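# Slide the door fully open without tipping anything

## Task

Push the sliding door open to its full travel and leave it resting there on its own; the robot must not be what keeps it open at the end. The door must not be banged open or shut, the coffee table must still be standing upright when the scene ends, and the robot itself must not topple or finish leaning.

## Robot and tools

Robot: a Hello Robot Stretch 3 with a two-wheeled differential base, a lift that slides up a mast, and one telescoping arm that reaches out to the robot's RIGHT side, ending in a wrist (yaw, pitch, roll) and a gripper. The base cannot move sideways, so to carry the gripper forward or back you drive the base. The base measures 0.33 m long by 0.34 m wide and spins about a point midway between its wheels, 0.05 m behind its front edge. With the arm pulled in and the wrist folded, spinning sweeps a circle of radius 0.28 m; an unfolded, level wrist pokes outside that circle. A loose object may occasionally get nudged by an outside force.

Frames: the base frame has its origin on the floor between the drive wheels, x ahead, y to the left, z up. The odometry frame is the base frame where the scene began. hand_pose is reported in the base frame, at the point where closed fingertips meet.

Tool execute_actions takes "actions", a list run in order. Each action may hold "robot" (a command), "steps" (1 to 450 control ticks at 30 per second; default 1; steps alone just waits) and "until" (only with steps; ends the action early once all its conditions hold). Any invalid value rejects the whole call and nothing in it runs.

A command can contain:
- "base": exactly one of {"translate_m": d}, a straight drive of d metres relative to where the base is when the command begins (positive forward, |d| at most 1), or {"rotate_rad": d}, a turn in place by d radians relative to the current heading (positive = counter-clockwise/left, |d| at most 3.2).
- "joints": absolute targets, by name, in one flat object (unnamed joints keep their old target): lift_m 0 to 1.1 (arm height on the mast), arm_m 0 to 0.52 (extension), wrist_yaw_rad -1.345 to 4.42 (0 along the arm, positive swings toward the front, 3.0 folded over the base), wrist_pitch_rad -1.57 to 0.451 (0 level, negative tips fingers down), wrist_roll_rad -2.911 to 2.911, gripper_m -0.089 to 0.179 (bigger is wider; real fingertip gap is 0.007 to 0.025 less, zero below 0.007), head_pan_rad -3.953 to 1.73 (0 ahead, positive left, -1.57 faces along the arm), head_tilt_rad -1.53 to 0.419 (negative looks down).
- "contact_limits": {"arm_m": n}, the motor effort in percent (1 to 100) at which that arm move halts with contact_stop; smaller is gentler, too small halts immediately. It lasts until arm_m is next commanded.
Instead of one command, "robot" may be a list of up to 8 commands and {"pause_s": s} waits (s at most 15), run one after another; or {"stop": true}, which brakes everything and clears the queue. A new command overrides at once; motions keep going between calls and while you think.

To wait for everything to finish, use "steps": 450 with "until": {"robot": {"status": "ended"}}. Other conditions compare a field with [op, value], op one of = != < <= > >=, e.g. {"arm_m": [">", 0.3]}, or a status word / ["!=", "moving"]. Don't wait for a reading to equal a goal exactly; "done" means within tolerance.

zoom_image: "camera" is head_camera, nav_camera or wrist_camera; "region" is [x0, y0, x1, y1] in pixels of that camera's last image, top-left is (0,0), no larger than 504 by 504. head_camera and nav_camera move with head_pan_rad/head_tilt_rad; wrist_camera rides on the gripper.

finished_scene: "scene" is the number (1 to 2) of the scene to close. Call it only after every motion has ended and the door stays open unaided; it is final.

Results: each call returns a snapshot plus one image per camera. base_status shows progress as (distance so far of goal); joint_goals and joint_status list targets and states (moving, done, off_target, contact_stop, time_out, stopped, not_commanded, torque_fault). measured_speeds are encoder rates. The robot line gives refusals, queue (idle/running/done/dropped/stopped) and queue_left. on_its_own appears when the robot has altered a goal, a joint is slack or switched off, an idle motor shows unusual effort, or base_tilt has drifted 3 degrees or more. base_odometry counts wheel turns (slip included); heading runs -3.142 to 3.142. base_tilt is in degrees, positive forward/right, with a few degrees of fixed bias. motor_effort is percent per motor, peak in brackets, positive toward higher values; positive wheel effort pushes forward. lidar_m has 12 distances, sector 1 straight ahead then counter-clockwise (4 left, 7 behind, 10 right), in a plane 0.17 m up, blind to glass and low things. wrist_depth_mm and head_depth_mm are 7x7 grids of depths in mm. Lines starting refused:, dropped: or replaced: explain failed or overridden goals.

Off_target on the base means something is blocking it while the wheels still push. After contact_stop the arm or lift goes slack until commanded again.

Speed: full base speed (0.30 m/s, 1.9 rad/s) only with lift_m under 0.30, arm_m under 0.03 and wrist_yaw_rad over 2.54; otherwise 0.10 m/s and 0.63 rad/s.

Cautions: fold or unfold the wrist only with lift_m 0.32 to 0.95, wrist_pitch_rad -0.4 and roll near 0; once folded the lift may drop to 0.25. If wrist_yaw_rad is below -0.4, keep pitch at -0.5 or lower. Pushing against something rigid with the gripper higher than about 0.45 m can tip the robot, and repeat pushes after a contact_stop are riskier. Driving while the gripper hooks or presses something immovable, or snagging furniture (worst in reverse), can tip it; if tilted, back off in small steps, withdraw the gripper, and lower lift_m to about 0.2. Move the door steadily, not fast, so it doesn't slam, keep clear of the coffee table, and avoid long hard pushes that make wrist servos shut off (torque_fault). To grip, command gripper_m below the object width; to let go, open at least 0.02 beyond the touch point.

Each tool is called after ">>>" by a JSON object that holds its "name" and its "arguments", one argument or row to a line.

## Session

>>> {"name": "execute_actions", "arguments": {
  "actions": []
}}

Scene clock: 0.00 s.
robot.base_odometry: x=+0.000 y=+0.000 heading=+0.000 (m, m, rad; robot's odometry frame)
robot.turned_by_wheels: +0.000 (rad since the last result)
robot.turned_by_imu: +0.000 (rad since the last result)
robot.base_tilt: forward=-1.8 right=-1.1 (deg)
robot.lidar_m: 1.86 1.19 0.87 0.86 0.92 1.43 1.89 2.01 1.63 1.19 1.71 1.89
robot.head_depth_mm: 1651 1781 1791 1768 1755 1747 1754 / 1810 1810 1784 1786 1778 1770 1772 / 1826 1812 1803 1809 1791 1793 1788 / 1839 1838 1834 1827 1817 1812 1797 / 1835 1859 1845 1836 1824 1830 1827 / 1862 1859 1870 1849 1849 1837 1838 / 1881 1872 1878 1860 1866 1856 1859
robot.base_status: not_commanded
robot.joint_positions: lift_m=+0.461 arm_m=+0.001 wrist_yaw_rad=+3.016 wrist_pitch_rad=-0.322 wrist_roll_rad=+0.006 gripper_m=+0.037 head_pan_rad=+0.018 head_tilt_rad=-0.024
robot.joint_goals: lift_m=+0.461 arm_m=+0.001 wrist_yaw_rad=+3.016 wrist_pitch_rad=-0.322 wrist_roll_rad=+0.006 gripper_m=+0.037 head_pan_rad=+0.018 head_tilt_rad=-0.024
robot.joint_status: lift_m=not_commanded arm_m=not_commanded wrist_yaw_rad=not_commanded wrist_pitch_rad=not_commanded wrist_roll_rad=not_commanded gripper_m=not_commanded head_pan_rad=not_commanded head_tilt_rad=not_commanded
robot.measured_speeds: translate_m=+0.000 rotate_rad=+0.000 lift_m=+0.000 arm_m=+0.000 wrist_yaw_rad=+0.000 wrist_pitch_rad=+0.000 wrist_roll_rad=+0.000 head_pan_rad=+0.000 head_tilt_rad=+0.000
robot: refusals=0 queue=idle queue_left=0
robot.motor_effort: left_wheel=+1 right_wheel=-1 lift_m=+23 arm_m=+0 wrist_yaw_rad=+0 wrist_pitch_rad=+7 wrist_roll_rad=+0 gripper_m=+0 head_pan_rad=+1 head_tilt_rad=+2 (%)
robot.hand_pose: x=+0.0081 y=+0.0879 z=+0.4956 quat_wxyz=(+0.157, +0.705, +0.069, +0.688) (m; robot's base frame)
robot.wrist_depth_mm: 831 - 785 811 818 873 912 / 897 - 858 850 890 924 969 / 936 - 910 921 - - - / - - - - - - - / 862 849 - 894 905 956 956 / 723 722 725 747 770 789 797 / 614 644 633 645 652 673 696
pictures: head_camera (sideways: a quarter turn clockwise sets it upright), nav_camera (sideways: a quarter turn counterclockwise sets it upright), wrist_camera
Images, in order (width x height): head_camera 896x504, nav_camera 672x504, wrist_camera 644x364.

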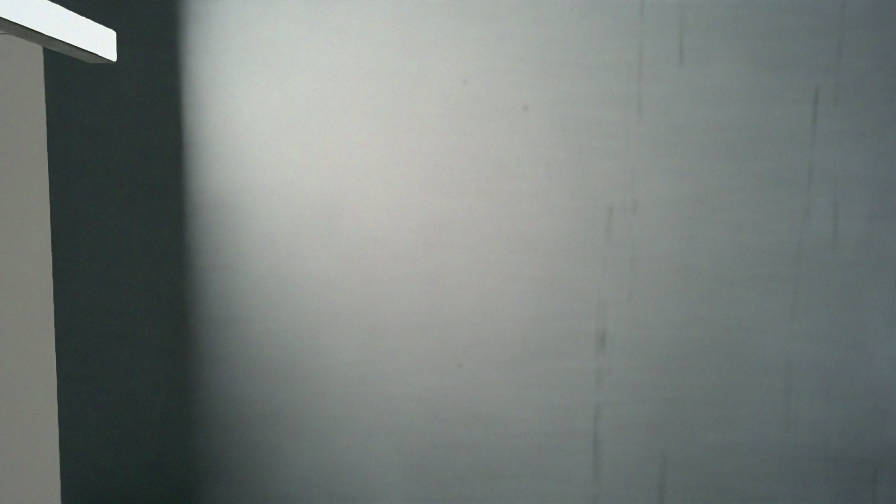

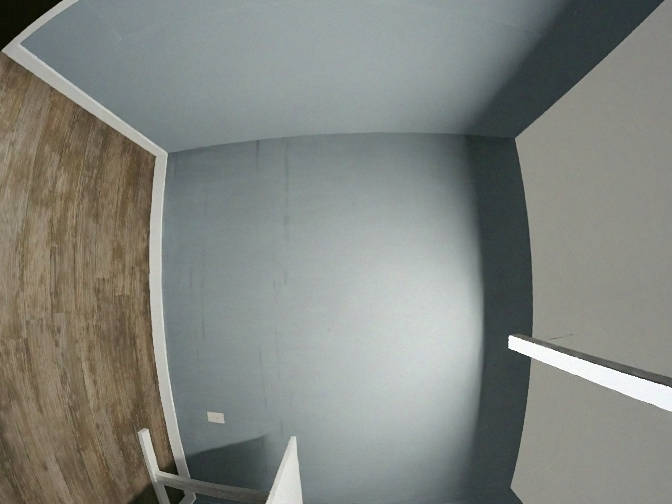

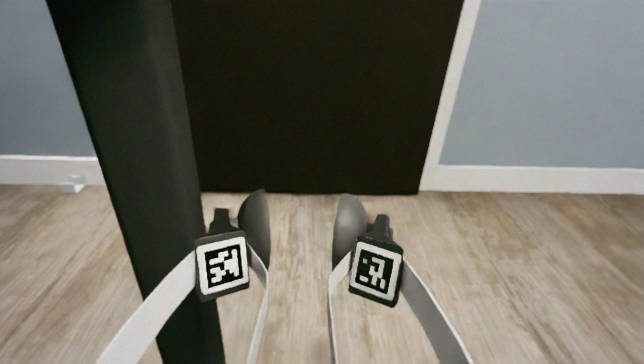

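>>> {"name": "execute_actions", "arguments": {
  "actions": [
    {"robot":{"joints":{"head_pan_rad":1.6,"head_tilt_rad":-0.4}},"steps":450,"until":{"robot":{"status":"ended"}}}
  ]
}}

>>> {"name": "execute_actions", "arguments": {
  "actions": [
    {"robot":{"joints":{"head_pan_rad":-2.2,"head_tilt_rad":-0.4}},"steps":450,"until":{"robot":{"status":"ended"}}}
  ]
}}

Scene clock: 4.10 s.
robot.base_odometry: x=+0.000 y=+0.000 heading=+0.000 (m, m, rad; robot's odometry frame)
robot.turned_by_wheels: +0.000 (rad since the last result)
robot.turned_by_imu: +0.001 (rad since the last result)
robot.base_tilt: forward=-1.8 right=-1.1 (deg)
robot.lidar_m: 1.85 1.19 0.87 0.86 0.92 1.44 1.89 2.02 1.62 1.18 1.71 1.89
robot.head_depth_mm: 701 743 794 843 905 980 1062 / 709 754 800 850 917 991 1078 / 712 759 807 861 926 1004 1090 / 721 766 813 875 936 1017 1102 / 724 769 824 880 948 1026 1115 / 734 778 829 890 962 1040 1129 / 739 786 838 898 966 1050 1143
robot.base_status: not_commanded
robot.joint_positions: lift_m=+0.461 arm_m=+0.001 wrist_yaw_rad=+3.016 wrist_pitch_rad=-0.322 wrist_roll_rad=+0.006 gripper_m=+0.037 head_pan_rad=+1.593 head_tilt_rad=-0.395
robot.joint_goals: lift_m=+0.461 arm_m=+0.001 wrist_yaw_rad=+3.016 wrist_pitch_rad=-0.322 wrist_roll_rad=+0.006 gripper_m=+0.037 head_pan_rad=+1.600 head_tilt_rad=-0.400
robot.joint_status: lift_m=not_commanded arm_m=not_commanded wrist_yaw_rad=not_commanded wrist_pitch_rad=not_commanded wrist_roll_rad=not_commanded gripper_m=not_commanded head_pan_rad=done head_tilt_rad=done
robot.measured_speeds: translate_m=+0.000 rotate_rad=+0.000 lift_m=+0.000 arm_m=+0.000 wrist_yaw_rad=+0.000 wrist_pitch_rad=+0.000 wrist_roll_rad=+0.000 head_pan_rad=+0.000 head_tilt_rad=+0.000
robot: refusals=0 queue=done queue_left=0
robot.motor_effort: left_wheel=+1(2) right_wheel=+0(0) lift_m=+23(22) arm_m=+0(0) wrist_yaw_rad=+0(0) wrist_pitch_rad=+7(7) wrist_roll_rad=+0(0) gripper_m=+1(0) head_pan_rad=+3(36) head_tilt_rad=-2(21) (%)
robot.hand_pose: x=+0.0081 y=+0.0879 z=+0.4956 quat_wxyz=(+0.157, +0.705, +0.069, +0.688) (m; robot's base frame)
robot.wrist_depth_mm: 823 - 803 799 809 882 888 / 845 - 856 856 886 972 950 / 951 - 916 928 - - - / - - - - - - - / 842 839 - 884 903 963 966 / 720 724 720 738 775 782 801 / 622 629 640 644 648 667 667
pictures: head_camera (sideways: a quarter turn clockwise sets it upright), nav_camera (sideways: a quarter turn counterclockwise sets it upright), wrist_camera
Images, in order (width x height): head_camera 896x504, nav_camera 672x504, wrist_camera 644x364.

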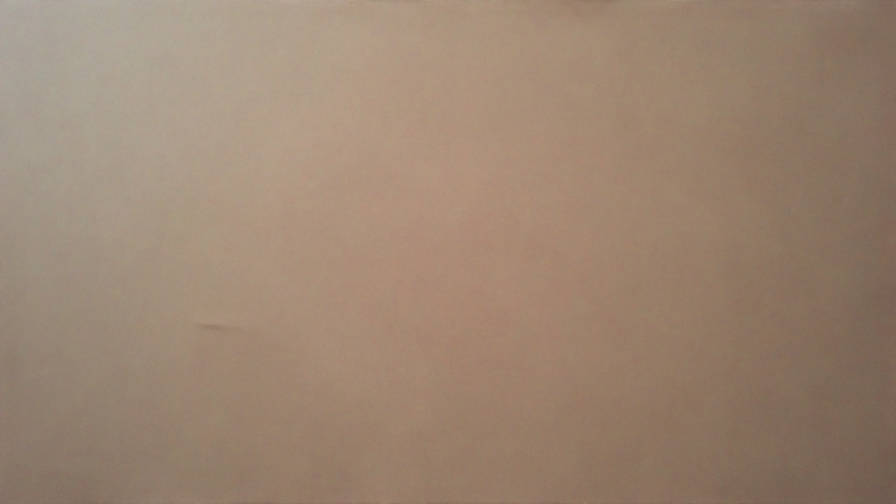

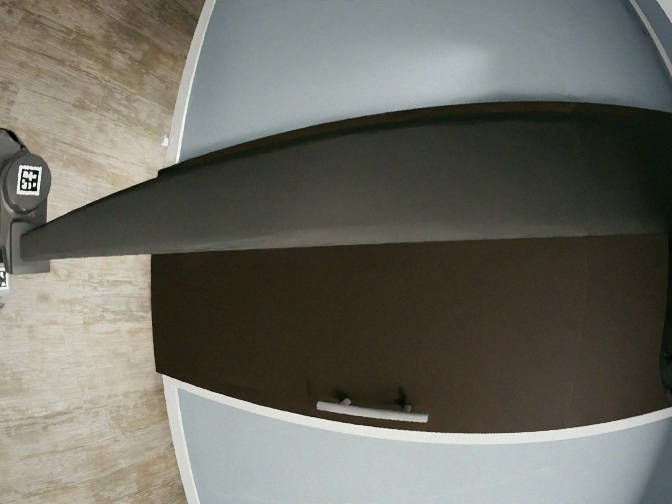

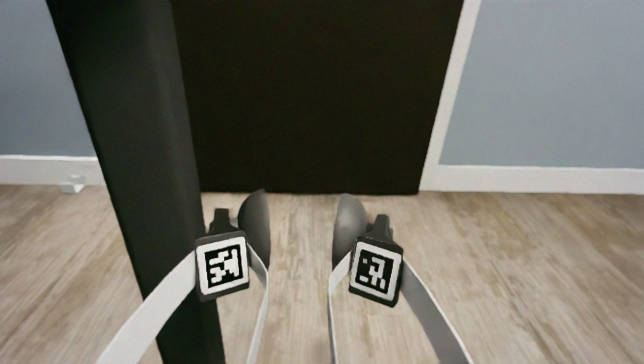

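Scene clock: 6.50 s.
robot.base_odometry: x=+0.000 y=+0.000 heading=+0.000 (m, m, rad; robot's odometry frame)
robot.turned_by_wheels: +0.000 (rad since the last result)
robot.turned_by_imu: +0.000 (rad since the last result)
robot.base_tilt: forward=-1.7 right=-1.1 (deg)
robot.lidar_m: 1.86 1.19 0.87 0.86 0.92 1.44 1.89 2.02 1.62 1.18 1.70 1.89
robot.head_depth_mm: 1921 2106 2264 2405 2404 1857 1490 / 1842 1964 2127 2290 2371 1850 1480 / 1711 1827 1957 2102 2242 1854 1477 / 1608 1726 1839 1957 2102 1854 1486 / 1541 1634 1712 1834 1977 1834 1473 / 1448 1535 1616 1725 1851 1843 1469 / 1368 1452 1532 1630 1719 1770 1468
robot.base_status: not_commanded
robot.joint_positions: lift_m=+0.461 arm_m=+0.001 wrist_yaw_rad=+3.016 wrist_pitch_rad=-0.322 wrist_roll_rad=+0.006 gripper_m=+0.037 head_pan_rad=-2.193 head_tilt_rad=-0.395
robot.joint_goals: lift_m=+0.461 arm_m=+0.001 wrist_yaw_rad=+3.016 wrist_pitch_rad=-0.322 wrist_roll_rad=+0.006 gripper_m=+0.037 head_pan_rad=-2.200 head_tilt_rad=-0.400
robot.joint_status: lift_m=not_commanded arm_m=not_commanded wrist_yaw_rad=not_commanded wrist_pitch_rad=not_commanded wrist_roll_rad=not_commanded gripper_m=not_commanded head_pan_rad=done head_tilt_rad=done
robot.measured_speeds: translate_m=+0.000 rotate_rad=+0.000 lift_m=+0.000 arm_m=+0.000 wrist_yaw_rad=+0.000 wrist_pitch_rad=+0.000 wrist_roll_rad=+0.000 head_pan_rad=+0.000 head_tilt_rad=+0.000
robot: refusals=0 queue=done queue_left=0
robot.motor_effort: left_wheel=+2(2) right_wheel=+0(0) lift_m=+23(23) arm_m=+1(0) wrist_yaw_rad=+0(0) wrist_pitch_rad=+7(7) wrist_roll_rad=+0(0) gripper_m=-1(0) head_pan_rad=-3(39) head_tilt_rad=-2(4) (%)
robot.hand_pose: x=+0.0081 y=+0.0879 z=+0.4956 quat_wxyz=(+0.157, +0.705, +0.069, +0.688) (m; robot's base frame)
robot.wrist_depth_mm: 805 - 789 812 813 879 889 / 876 - 864 867 888 943 971 / 946 - 941 933 - - - / - - - - - - - / 844 830 - 896 919 925 967 / 708 718 723 748 777 790 791 / 615 642 630 650 663 663 690
pictures: head_camera (sideways: a quarter turn clockwise sets it upright), nav_camera (sideways: a quarter turn counterclockwise sets it upright), wrist_camera
Images, in order (width x height): head_camera 896x504, nav_camera 672x504, wrist_camera 644x364.

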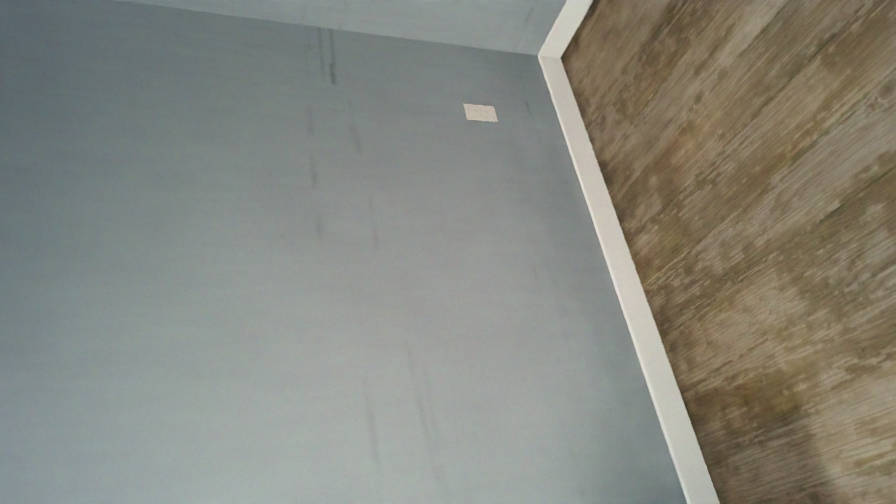

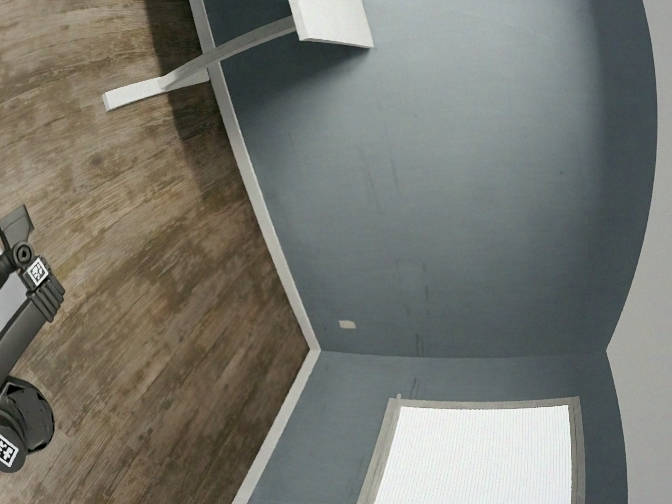

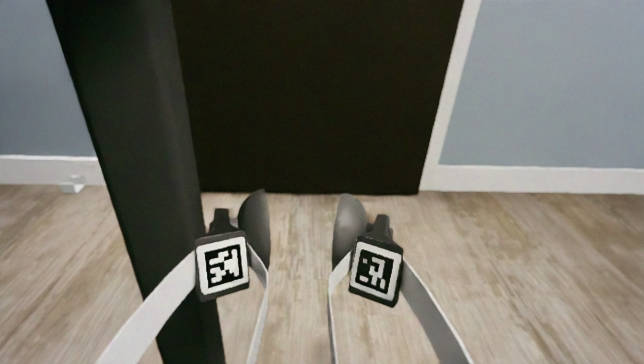

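>>> {"name": "execute_actions", "arguments": {
  "actions": [
    {"robot":[{"base":{"rotate_rad":0.5},"joints":{"lift_m":0.6,"wrist_pitch_rad":-0.4,"head_pan_rad":-1.57,"head_tilt_rad":-0.5,"gripper_m":0.0}},{"base":{"translate_m":0.42},"joints":{"lift_m":0.85,"wrist_yaw_rad":0.0}},{"base":{"rotate_rad":2.58},"joints":{"wrist_pitch_rad":0.0}}],"steps":450,"until":{"robot":{"status":"ended"}}}
  ]
}}

Scene clock: 27.63 s.
robot.base_odometry: x=+0.369 y=+0.201 heading=+3.080 (m, m, rad; robot's odometry frame)
robot.turned_by_wheels: +3.080 (rad since the last result)
robot.turned_by_imu: +3.115 (rad since the last result)
robot.base_tilt: forward=-1.7 right=-1.2 (deg)
robot.lidar_m: 2.23 2.33 1.89 1.38 1.81 1.57 1.51 0.96 0.71 0.63 0.66 0.90
robot.head_depth_mm: 562 605 656 720 793 884 996 / 560 603 656 715 789 881 998 / 543 585 641 700 777 880 - / 508 549 589 640 708 826 - / 508 548 581 641 707 795 896 / 508 547 595 649 716 799 896 / 507 546 592 648 713 795 897
robot.base_status: done (rotate_rad +2.5798 of +2.5800)
robot.joint_positions: lift_m=+0.849 arm_m=+0.001 wrist_yaw_rad=+0.001 wrist_pitch_rad=-0.021 wrist_roll_rad=+0.006 gripper_m=+0.000 head_pan_rad=-1.577 head_tilt_rad=-0.494
robot.joint_goals: lift_m=+0.850 arm_m=+0.001 wrist_yaw_rad=+0.000 wrist_pitch_rad=+0.000 wrist_roll_rad=+0.006 gripper_m=+0.000 head_pan_rad=-1.570 head_tilt_rad=-0.500
robot.joint_status: lift_m=done arm_m=not_commanded wrist_yaw_rad=done wrist_pitch_rad=done wrist_roll_rad=not_commanded gripper_m=done head_pan_rad=done head_tilt_rad=done
robot.measured_speeds: translate_m=+0.000 rotate_rad=+0.000 lift_m=+0.000 arm_m=+0.000 wrist_yaw_rad=+0.000 wrist_pitch_rad=+0.000 wrist_roll_rad=+0.000 head_pan_rad=+0.000 head_tilt_rad=+0.000
robot: refusals=0 queue=done queue_left=0
robot.motor_effort: left_wheel=-2(8) right_wheel=+3(8) lift_m=+35(36) arm_m=+0(1) wrist_yaw_rad=-1(2) wrist_pitch_rad=+9(8) wrist_roll_rad=+0(0) gripper_m=-2(90) head_pan_rad=+3(35) head_tilt_rad=-2(11) (%)
robot.hand_pose: x=-0.0213 y=-0.4015 z=+0.9585 quat_wxyz=(+0.705, +0.008, -0.709, -0.007) (m; robot's base frame)
robot.wrist_depth_mm: 345 349 347 357 405 408 411 / 362 359 359 366 424 421 425 / 370 378 373 376 433 436 438 / 385 387 386 412 457 450 460 / 401 399 399 - 467 474 476 / 415 419 427 432 488 492 493 / 433 436 440 484 510 516 514
pictures: head_camera (sideways: a quarter turn clockwise sets it upright), nav_camera (sideways: a quarter turn counterclockwise sets it upright), wrist_camera
Images, in order (width x height): head_camera 896x504, nav_camera 672x504, wrist_camera 644x364.

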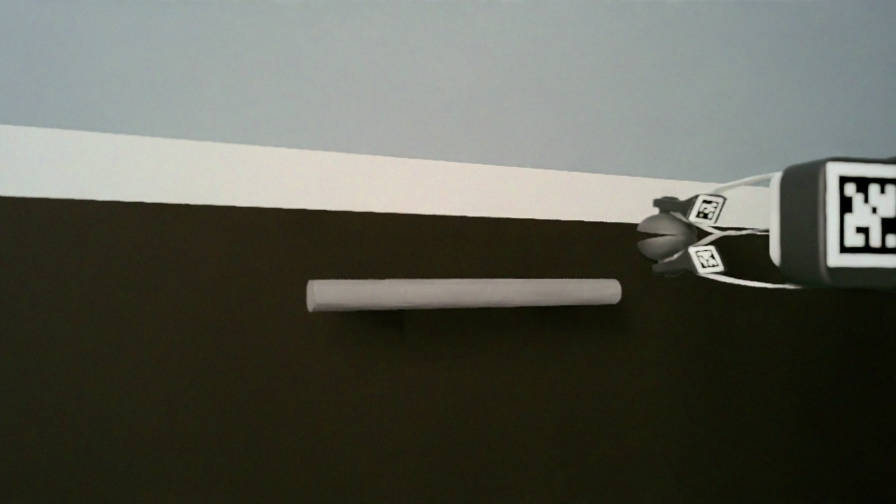

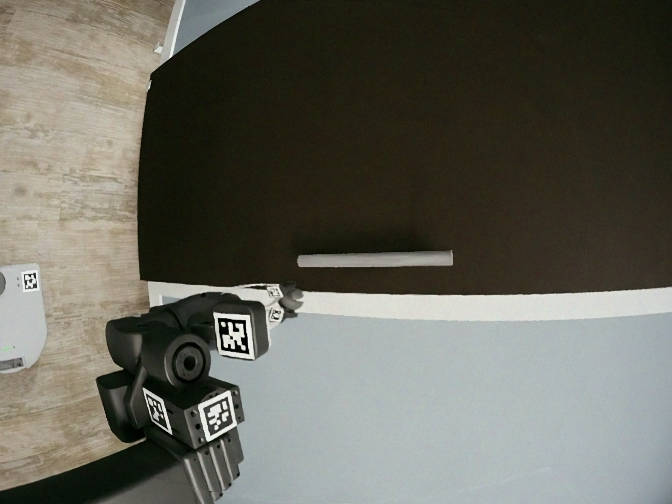

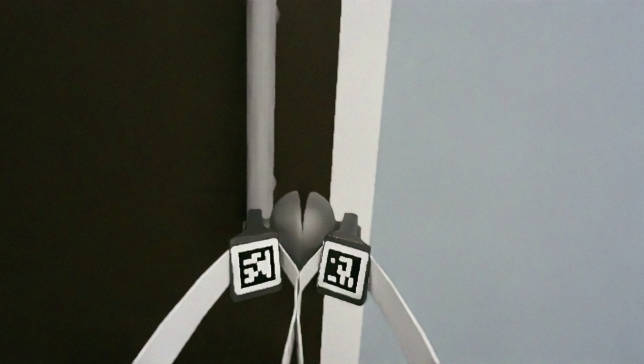

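>>> {"name": "execute_actions", "arguments": {
  "actions": [
    {"robot":[{"base":{"translate_m":0.05},"joints":{"gripper_m":0.11,"head_tilt_rad":-0.6}},{"joints":{"arm_m":0.15}}],"steps":450,"until":{"robot":{"status":"ended"}}}
  ]
}}

Scene clock: 36.63 s.
robot.base_odometry: x=+0.319 y=+0.204 heading=+3.080 (m, m, rad; robot's odometry frame)
robot.turned_by_wheels: +0.000 (rad since the last result)
robot.turned_by_imu: +0.001 (rad since the last result)
robot.base_tilt: forward=-1.8 right=-1.1 (deg)
robot.lidar_m: 2.19 2.28 1.89 1.38 1.85 1.62 1.56 0.97 0.71 0.63 0.66 0.90
robot.head_depth_mm: 560 615 680 757 827 - - / 542 601 667 754 824 - 1172 / 510 558 627 697 - - 1139 / 510 557 597 668 - - 1061 / 508 555 614 687 778 898 1055 / 509 556 614 686 777 896 1051 / 507 556 613 685 776 893 1045
robot.base_status: done (translate_m +0.0500 of +0.0500)
robot.joint_positions: lift_m=+0.849 arm_m=+0.150 wrist_yaw_rad=+0.001 wrist_pitch_rad=-0.020 wrist_roll_rad=+0.006 gripper_m=+0.110 head_pan_rad=-1.577 head_tilt_rad=-0.593
robot.joint_goals: lift_m=+0.850 arm_m=+0.150 wrist_yaw_rad=+0.000 wrist_pitch_rad=+0.000 wrist_roll_rad=+0.006 gripper_m=+0.110 head_pan_rad=-1.570 head_tilt_rad=-0.600
robot.joint_status: lift_m=done arm_m=done wrist_yaw_rad=done wrist_pitch_rad=done wrist_roll_rad=not_commanded gripper_m=done head_pan_rad=done head_tilt_rad=done
robot.measured_speeds: translate_m=+0.000 rotate_rad=+0.000 lift_m=+0.000 arm_m=+0.000 wrist_yaw_rad=+0.000 wrist_pitch_rad=+0.000 wrist_roll_rad=+0.000 head_pan_rad=+0.000 head_tilt_rad=+0.000
robot: refusals=0 queue=done queue_left=0
robot.motor_effort: left_wheel=-2(5) right_wheel=+4(9) lift_m=+35(35) arm_m=+3(2) wrist_yaw_rad=+0(1) wrist_pitch_rad=+9(9) wrist_roll_rad=+0(0) gripper_m=+0(88) head_pan_rad=+2(3) head_tilt_rad=-3(12) (%)
robot.hand_pose: x=-0.0213 y=-0.5504 z=+0.9587 quat_wxyz=(+0.705, +0.008, -0.709, -0.007) (m; robot's base frame)
robot.wrist_depth_mm: 213 215 217 165 220 271 276 / 222 223 225 166 228 282 284 / 230 231 231 172 237 293 296 / 236 239 241 178 247 304 305 / 248 244 251 249 255 317 321 / 255 263 263 258 265 331 331 / 268 269 272 267 324 344 344
pictures: head_camera (sideways: a quarter turn clockwise sets it upright), nav_camera (sideways: a quarter turn counterclockwise sets it upright), wrist_camera
Images, in order (width x height): head_camera 896x504, nav_camera 672x504, wrist_camera 644x364.

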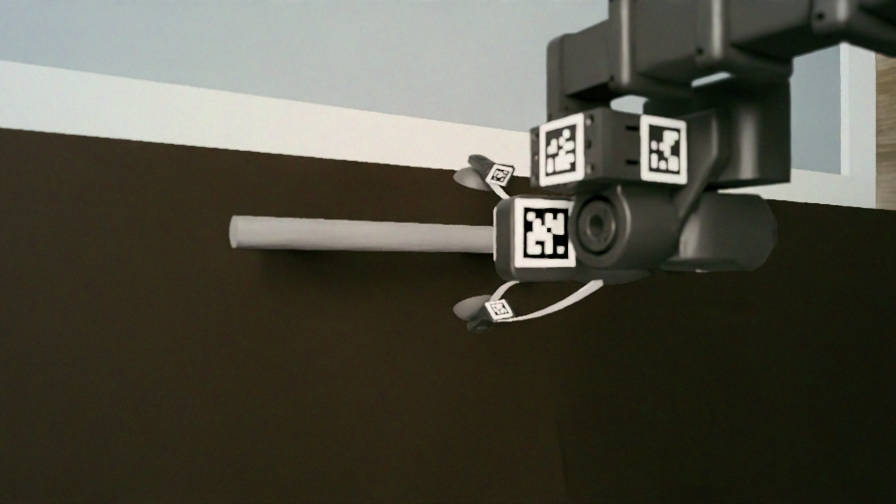

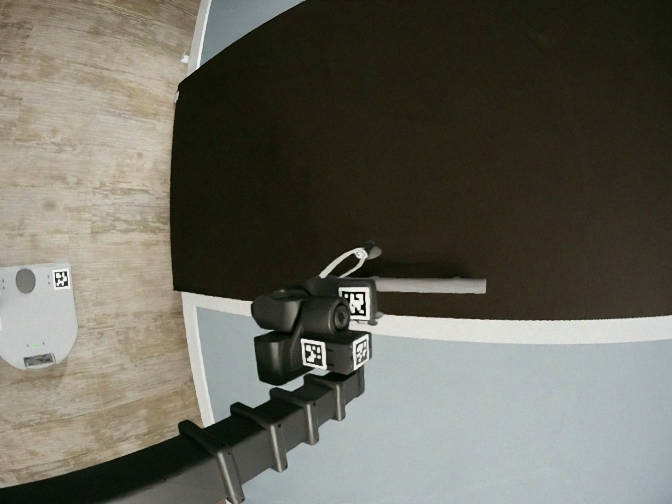

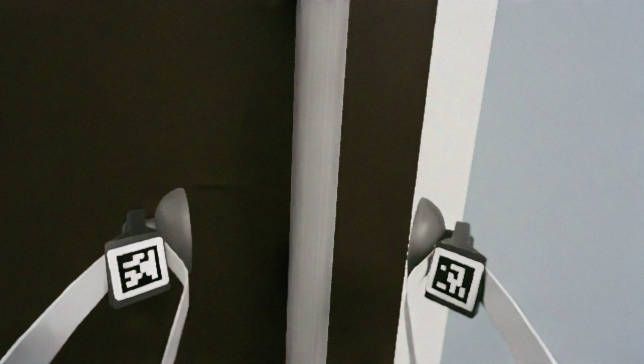

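>>> {"name": "execute_actions", "arguments": {
  "actions": [
    {"robot":[{"joints":{"arm_m":0.17,"gripper_m":0.015}},{"base":{"translate_m":0.12}}],"steps":450,"until":{"robot":{"status":"ended"}}}
  ]
}}

Scene clock: 43.80 s.
robot.base_odometry: x=+0.199 y=+0.212 heading=+3.080 (m, m, rad; robot's odometry frame)
robot.turned_by_wheels: +0.000 (rad since the last result)
robot.turned_by_imu: +0.001 (rad since the last result)
robot.base_tilt: forward=-1.8 right=-1.1 (deg)
robot.lidar_m: 2.07 2.16 1.89 1.38 1.90 1.74 1.68 0.96 0.71 0.63 0.65 0.91
robot.head_depth_mm: 636 633 675 745 829 - - / 2505 2719 3020 2184 - - 1153 / 510 558 627 713 - 1408 1247 / 510 558 600 655 - 942 1066 / 510 556 615 686 780 900 1056 / 509 555 614 686 779 891 1051 / 507 556 614 686 775 897 1048
robot.base_status: done (translate_m +0.1200 of +0.1200)
robot.joint_positions: lift_m=+0.849 arm_m=+0.170 wrist_yaw_rad=-0.010 wrist_pitch_rad=-0.020 wrist_roll_rad=+0.006 gripper_m=+0.015 head_pan_rad=-1.577 head_tilt_rad=-0.593
robot.joint_goals: lift_m=+0.850 arm_m=+0.170 wrist_yaw_rad=+0.000 wrist_pitch_rad=+0.000 wrist_roll_rad=+0.006 gripper_m=+0.015 head_pan_rad=-1.570 head_tilt_rad=-0.600
robot.joint_status: lift_m=done arm_m=done wrist_yaw_rad=done wrist_pitch_rad=done wrist_roll_rad=not_commanded gripper_m=done head_pan_rad=done head_tilt_rad=done
robot.measured_speeds: translate_m=+0.000 rotate_rad=+0.000 lift_m=+0.000 arm_m=+0.000 wrist_yaw_rad=-0.010 wrist_pitch_rad=+0.000 wrist_roll_rad=+0.000 head_pan_rad=+0.000 head_tilt_rad=+0.000
robot: refusals=0 queue=done queue_left=0
robot.motor_effort: left_wheel=-3(13) right_wheel=+7(30) lift_m=+35(35) arm_m=+2(2) wrist_yaw_rad=+8(44) wrist_pitch_rad=+9(9) wrist_roll_rad=+0(0) gripper_m=-4(88) head_pan_rad=+3(3) head_tilt_rad=-3(3) (%)
robot.hand_pose: x=-0.0239 y=-0.5704 z=+0.9587 quat_wxyz=(+0.705, +0.004, -0.709, -0.011) (m; robot's base frame)
robot.wrist_depth_mm: 195 197 198 140 203 334 251 / 202 203 205 145 211 332 258 / 209 209 212 153 220 326 267 / 217 219 220 157 227 323 279 / 224 227 229 159 - 323 293 / 234 236 241 168 - 319 313 / 243 247 249 213 258 325 326
pictures: head_camera (sideways: a quarter turn clockwise sets it upright), nav_camera (sideways: a quarter turn counterclockwise sets it upright), wrist_camera
Images, in order (width x height): head_camera 896x504, nav_camera 672x504, wrist_camera 644x364.

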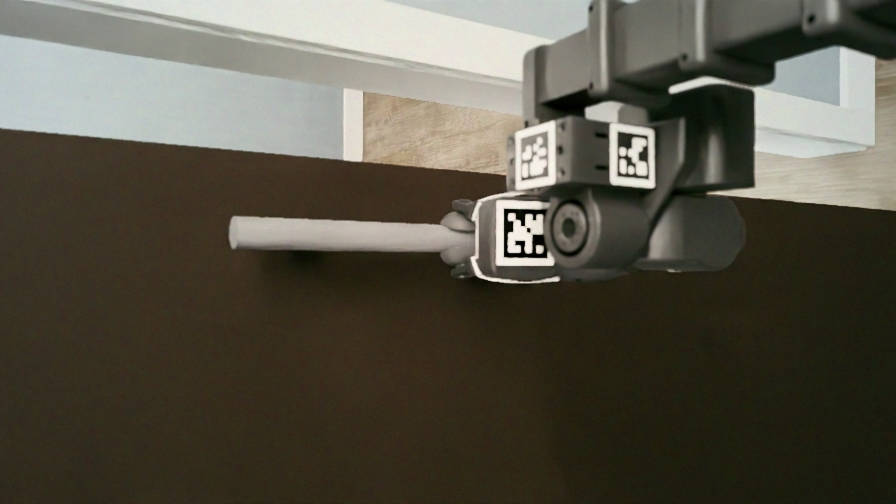

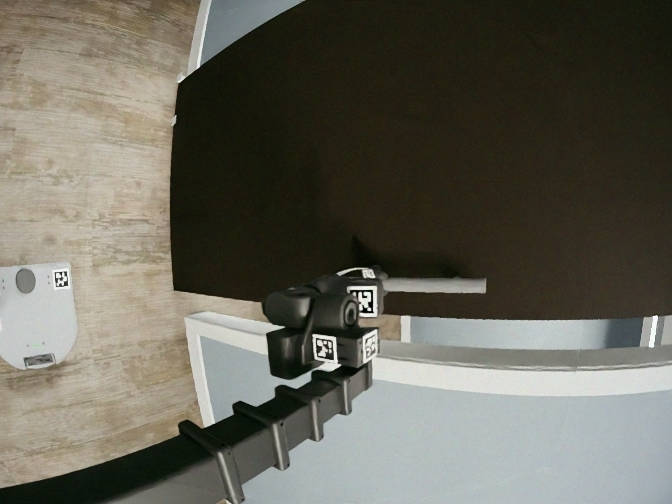

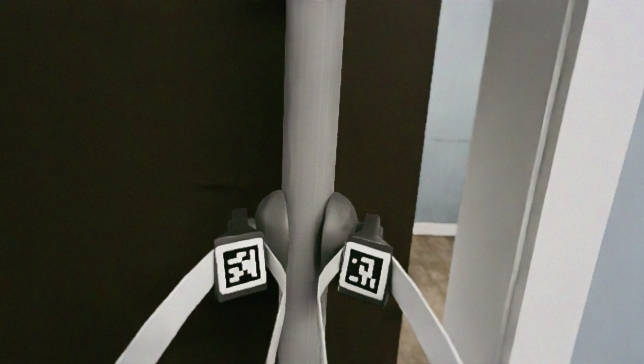

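>>> {"name": "execute_actions", "arguments": {
  "actions": [
    {"robot":{"base":{"translate_m":0.55},"joints":{"head_pan_rad":-0.6,"head_tilt_rad":0.0}},"steps":195,"until":{"robot":{"wrist_yaw_rad":["<",-0.1]}}},
    {"robot":{"stop":true},"steps":10}
  ]
}}

Scene clock: 53.70 s.
robot.base_odometry: x=-0.350 y=+0.246 heading=+3.080 (m, m, rad; robot's odometry frame)
robot.turned_by_wheels: +0.000 (rad since the last result)
robot.turned_by_imu: +0.000 (rad since the last result)
robot.base_tilt: forward=-1.8 right=-1.1 (deg)
robot.lidar_m: 1.52 1.59 1.89 1.82 1.90 2.30 2.22 1.02 1.08 0.63 0.66 0.91
robot.head_depth_mm: 731 729 722 719 718 710 708 / 817 818 806 803 796 791 787 / 926 917 914 907 899 891 886 / 1171 1155 1152 1147 1132 1125 1114 / 1388 1372 1355 1343 1330 1325 1307 / 1580 1578 1566 1560 1550 1537 1535 / 1518 1493 1496 1492 1488 1479 1479
robot.base_status: stopped (translate_m +0.5500 of +0.5500)
robot.joint_positions: lift_m=+0.849 arm_m=+0.170 wrist_yaw_rad=+0.015 wrist_pitch_rad=-0.020 wrist_roll_rad=+0.006 gripper_m=+0.015 head_pan_rad=-0.607 head_tilt_rad=-0.014
robot.joint_goals: lift_m=+0.850 arm_m=+0.170 wrist_yaw_rad=+0.000 wrist_pitch_rad=+0.000 wrist_roll_rad=+0.006 gripper_m=+0.015 head_pan_rad=-0.600 head_tilt_rad=+0.000
robot.joint_status: lift_m=done arm_m=done wrist_yaw_rad=done wrist_pitch_rad=done wrist_roll_rad=not_commanded gripper_m=done head_pan_rad=done head_tilt_rad=done
robot.measured_speeds: translate_m=+0.000 rotate_rad=+0.000 lift_m=+0.000 arm_m=+0.000 wrist_yaw_rad=+0.000 wrist_pitch_rad=+0.000 wrist_roll_rad=+0.000 head_pan_rad=+0.000 head_tilt_rad=+0.000
robot: refusals=0 queue=stopped queue_left=0
robot.on_its_own: wrist_yaw_rad is at rest, and its effort (-13) is outside its rest range (-12 to +12)
robot.motor_effort: left_wheel=+2(14) right_wheel=-3(32) lift_m=+35(35) arm_m=+2(2) wrist_yaw_rad=-13(45) wrist_pitch_rad=+9(9) wrist_roll_rad=+0(0) gripper_m=-4(13) head_pan_rad=+3(36) head_tilt_rad=+6(32) (%)
robot.hand_pose: x=-0.0175 y=-0.5704 z=+0.9587 quat_wxyz=(+0.705, +0.013, -0.709, -0.002) (m; robot's base frame)
robot.wrist_depth_mm: 202 202 203 144 205 - - / 208 209 210 148 212 - - / 216 216 217 154 222 - - / 225 224 225 160 229 - - / 232 235 231 162 - - - / 243 243 249 171 - - - / 252 251 255 253 - - -
pictures: head_camera (sideways: a quarter turn clockwise sets it upright), nav_camera (sideways: a quarter turn counterclockwise sets it upright), wrist_camera
Images, in order (width x height): head_camera 896x504, nav_camera 672x504, wrist_camera 644x364.

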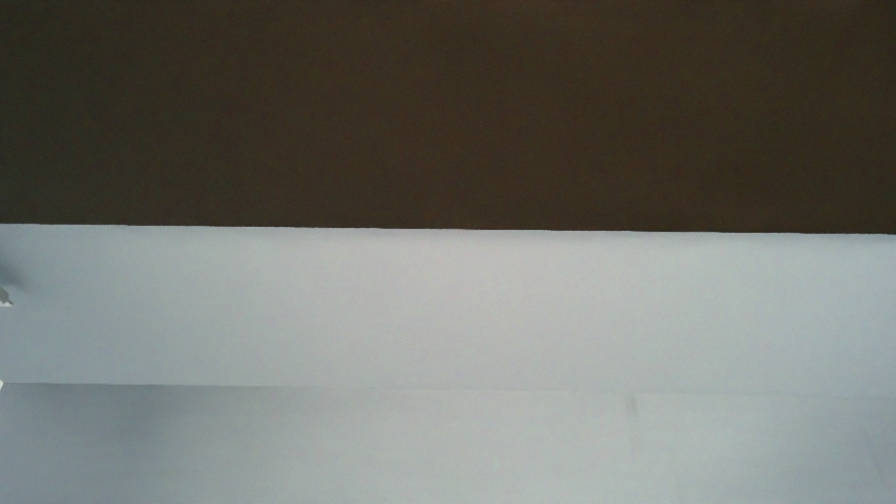

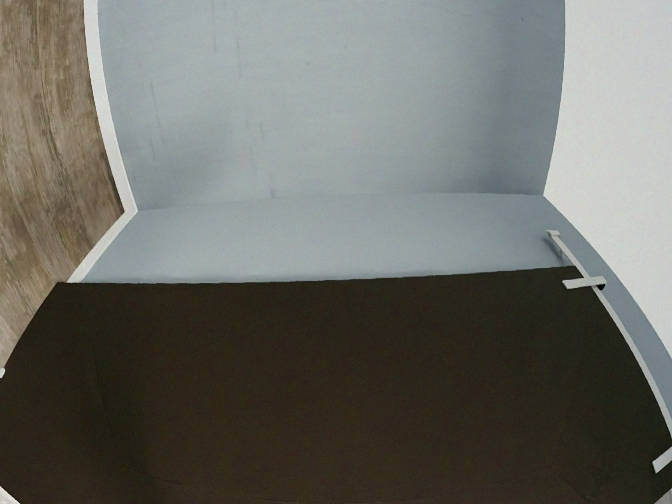

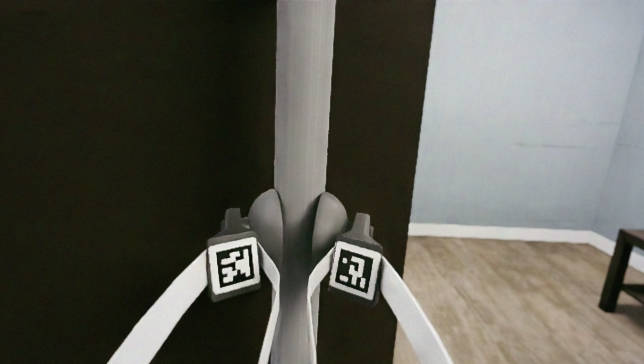

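>>> {"name": "execute_actions", "arguments": {
  "actions": [
    {"robot":[{"base":{"translate_m":0.13},"joints":{"head_tilt_rad":0.3}},{"base":{"translate_m":0.025}},{"base":{"translate_m":0.025}},{"base":{"translate_m":0.025}},{"base":{"translate_m":0.025}},{"base":{"translate_m":0.025}},{"base":{"translate_m":0.025}}],"steps":300,"until":{"robot":{"wrist_yaw_rad":["<",-0.07]}}},
    {"robot":{"stop":true},"steps":10}
  ]
}}

Scene clock: 68.13 s.
robot.base_odometry: x=-0.603 y=+0.262 heading=+3.079 (m, m, rad; robot's odometry frame)
robot.turned_by_wheels: -0.001 (rad since the last result)
robot.turned_by_imu: +0.000 (rad since the last result)
robot.base_tilt: forward=+0.2 right=-2.3 (deg)
robot.lidar_m: 1.28 1.32 1.82 1.81 1.89 2.54 2.48 1.22 0.71 0.64 0.66 0.91
robot.head_depth_mm: 876 834 791 756 722 692 665 / 1061 941 888 844 806 769 735 / 1210 1091 1013 957 909 862 822 / 1282 1396 1294 1214 1136 1066 1011 / 1279 1567 1528 1425 1337 1243 1152 / 1284 1530 1474 1405 1315 1258 1201 / 1289 1440 1371 1301 1237 1186 1135
robot.base_status: moving (translate_m +0.0232 of +0.0232)
robot.joint_positions: lift_m=+0.849 arm_m=+0.170 wrist_yaw_rad=-0.021 wrist_pitch_rad=-0.021 wrist_roll_rad=+0.006 gripper_m=+0.015 head_pan_rad=-0.607 head_tilt_rad=+0.284
robot.joint_goals: lift_m=+0.850 arm_m=+0.170 wrist_yaw_rad=+0.000 wrist_pitch_rad=+0.000 wrist_roll_rad=+0.006 gripper_m=+0.015 head_pan_rad=-0.600 head_tilt_rad=+0.300
robot.joint_status: lift_m=done arm_m=done wrist_yaw_rad=done wrist_pitch_rad=done wrist_roll_rad=not_commanded gripper_m=done head_pan_rad=done head_tilt_rad=done
robot.measured_speeds: translate_m=+0.000 rotate_rad=+0.000 lift_m=+0.000 arm_m=+0.000 wrist_yaw_rad=+0.060 wrist_pitch_rad=+0.000 wrist_roll_rad=+0.000 head_pan_rad=+0.000 head_tilt_rad=+0.000
robot: refusals=0 queue=stopped queue_left=0
robot.motor_effort: left_wheel=-6(14) right_wheel=+14(32) lift_m=+35(35) arm_m=+2(2) wrist_yaw_rad=+17(49) wrist_pitch_rad=+9(9) wrist_roll_rad=+0(0) gripper_m=-6(15) head_pan_rad=+3(3) head_tilt_rad=+7(28) (%)
robot.hand_pose: x=-0.0269 y=-0.5704 z=+0.9586 quat_wxyz=(+0.705, +0.000, -0.709, -0.015) (m; robot's base frame)
robot.wrist_depth_mm: 200 201 205 148 210 254 - / 207 208 210 153 217 264 - / 213 217 219 158 227 274 - / 221 224 228 163 237 - - / 230 231 235 166 293 - - / 239 242 248 178 302 - - / 249 252 258 256 312 - -
pictures: head_camera (sideways: a quarter turn clockwise sets it upright), nav_camera (sideways: a quarter turn counterclockwise sets it upright), wrist_camera
Images, in order (width x height): head_camera 896x504, nav_camera 672x504, wrist_camera 644x364.

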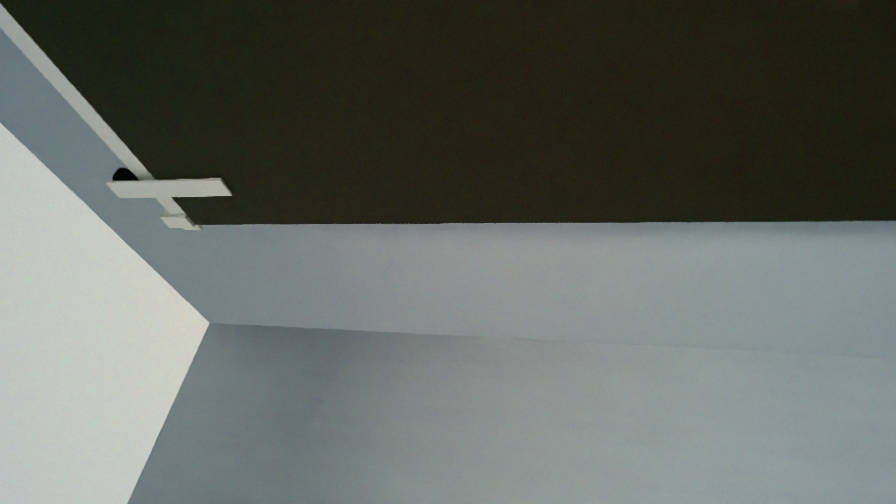

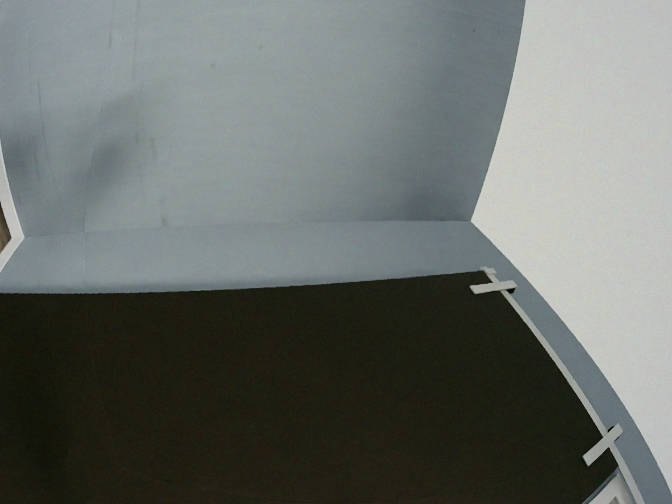

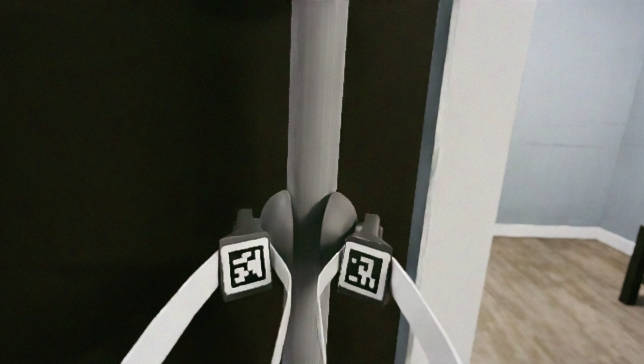

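Wheel stops against the rail stop; a few cm left.

>>> {"name": "execute_actions", "arguments": {
  "actions": [
    {"robot":[{"base":{"translate_m":0.025}},{"base":{"translate_m":0.025}},{"base":{"translate_m":0.025}}],"steps":140,"until":{"robot":{"wrist_yaw_rad":["<",-0.06]}}},
    {"robot":{"stop":true},"steps":10}
  ]
}}

Scene clock: 75.27 s.
robot.base_odometry: x=-0.678 y=+0.267 heading=+3.079 (m, m, rad; robot's odometry frame)
robot.turned_by_wheels: +0.000 (rad since the last result)
robot.turned_by_imu: +0.001 (rad since the last result)
robot.base_tilt: forward=-2.5 right=-0.4 (deg)
robot.lidar_m: 1.20 1.25 1.72 1.82 1.89 2.60 2.55 1.28 0.71 0.64 0.66 0.91
robot.head_depth_mm: 877 830 793 757 724 692 665 / 1064 939 895 846 804 770 736 / 1207 1089 1016 961 910 862 818 / 1294 1411 1307 1215 1141 1073 1013 / 1289 1554 1472 1381 1293 1213 1158 / 1287 1461 1386 1308 1242 1186 1127 / 1286 1367 1289 1230 1164 1112 1065
robot.base_status: moving (translate_m +0.0250 of +0.0250)
robot.joint_positions: lift_m=+0.849 arm_m=+0.170 wrist_yaw_rad=-0.071 wrist_pitch_rad=-0.021 wrist_roll_rad=+0.005 gripper_m=+0.015 head_pan_rad=-0.607 head_tilt_rad=+0.284
robot.joint_goals: lift_m=+0.850 arm_m=+0.170 wrist_yaw_rad=-0.055 wrist_pitch_rad=+0.000 wrist_roll_rad=+0.005 gripper_m=+0.015 head_pan_rad=-0.600 head_tilt_rad=+0.300
robot.joint_status: lift_m=done arm_m=done wrist_yaw_rad=done wrist_pitch_rad=done wrist_roll_rad=not_commanded gripper_m=done head_pan_rad=done head_tilt_rad=done
robot.measured_speeds: translate_m=+0.000 rotate_rad=+0.000 lift_m=+0.000 arm_m=+0.000 wrist_yaw_rad=+0.000 wrist_pitch_rad=+0.000 wrist_roll_rad=+0.000 head_pan_rad=+0.000 head_tilt_rad=+0.000
robot: refusals=0 queue=stopped queue_left=0
robot.on_its_own: wrist_yaw_rad is held at -0.055, not at your +0.000, by its stall guard, which is not easing now
robot.motor_effort: left_wheel=-6(14) right_wheel=+12(21) lift_m=+35(35) arm_m=+2(2) wrist_yaw_rad=+14(33) wrist_pitch_rad=+9(9) wrist_roll_rad=+0(0) gripper_m=-4(9) head_pan_rad=+3(3) head_tilt_rad=+7(8) (%)
robot.hand_pose: x=-0.0396 y=-0.5698 z=+0.9586 quat_wxyz=(+0.705, -0.018, -0.709, -0.033) (m; robot's base frame)
robot.wrist_depth_mm: 194 198 202 148 214 270 - / 201 205 210 154 223 278 - / 207 211 218 160 233 287 - / 215 219 225 164 296 296 - / 223 228 232 167 309 310 - / 231 237 248 180 325 322 - / 241 245 254 260 335 337 -
pictures: head_camera (sideways: a quarter turn clockwise sets it upright), nav_camera (sideways: a quarter turn counterclockwise sets it upright), wrist_camera
Images, in order (width x height): head_camera 896x504, nav_camera 672x504, wrist_camera 644x364.

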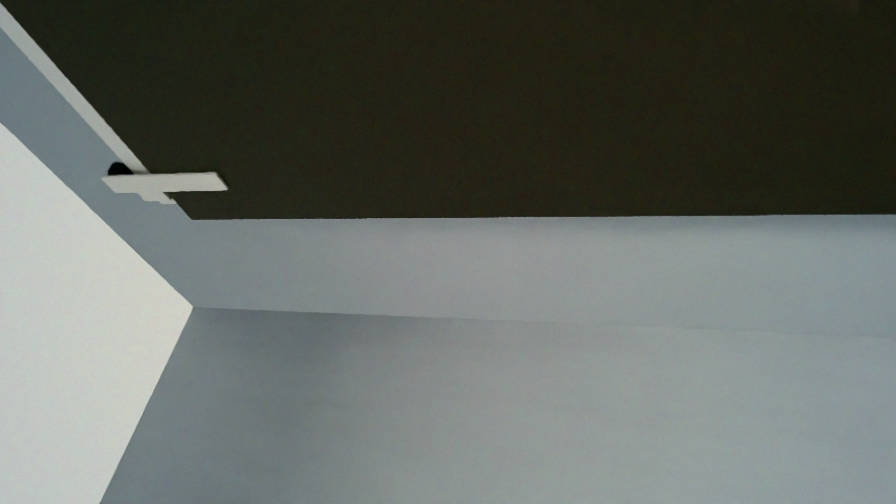

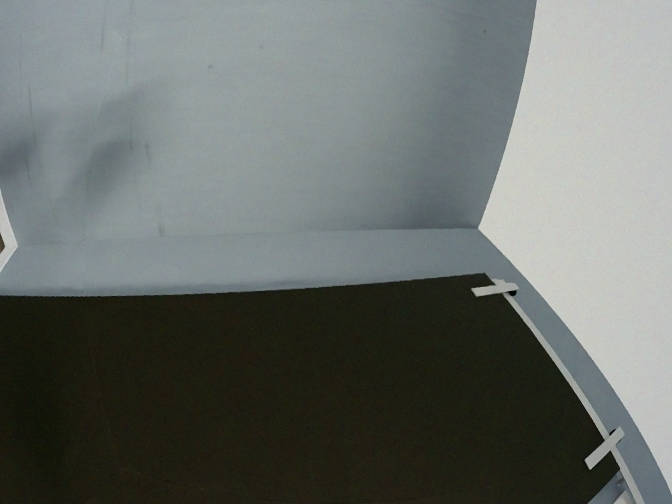

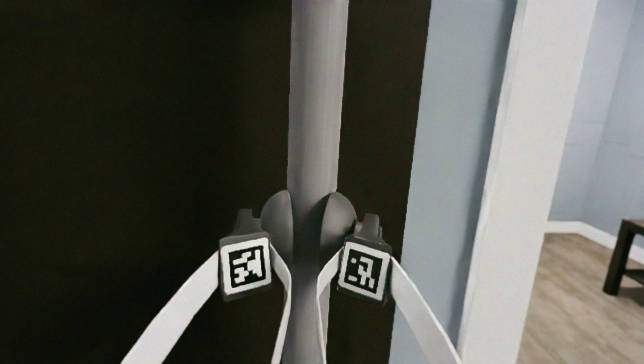

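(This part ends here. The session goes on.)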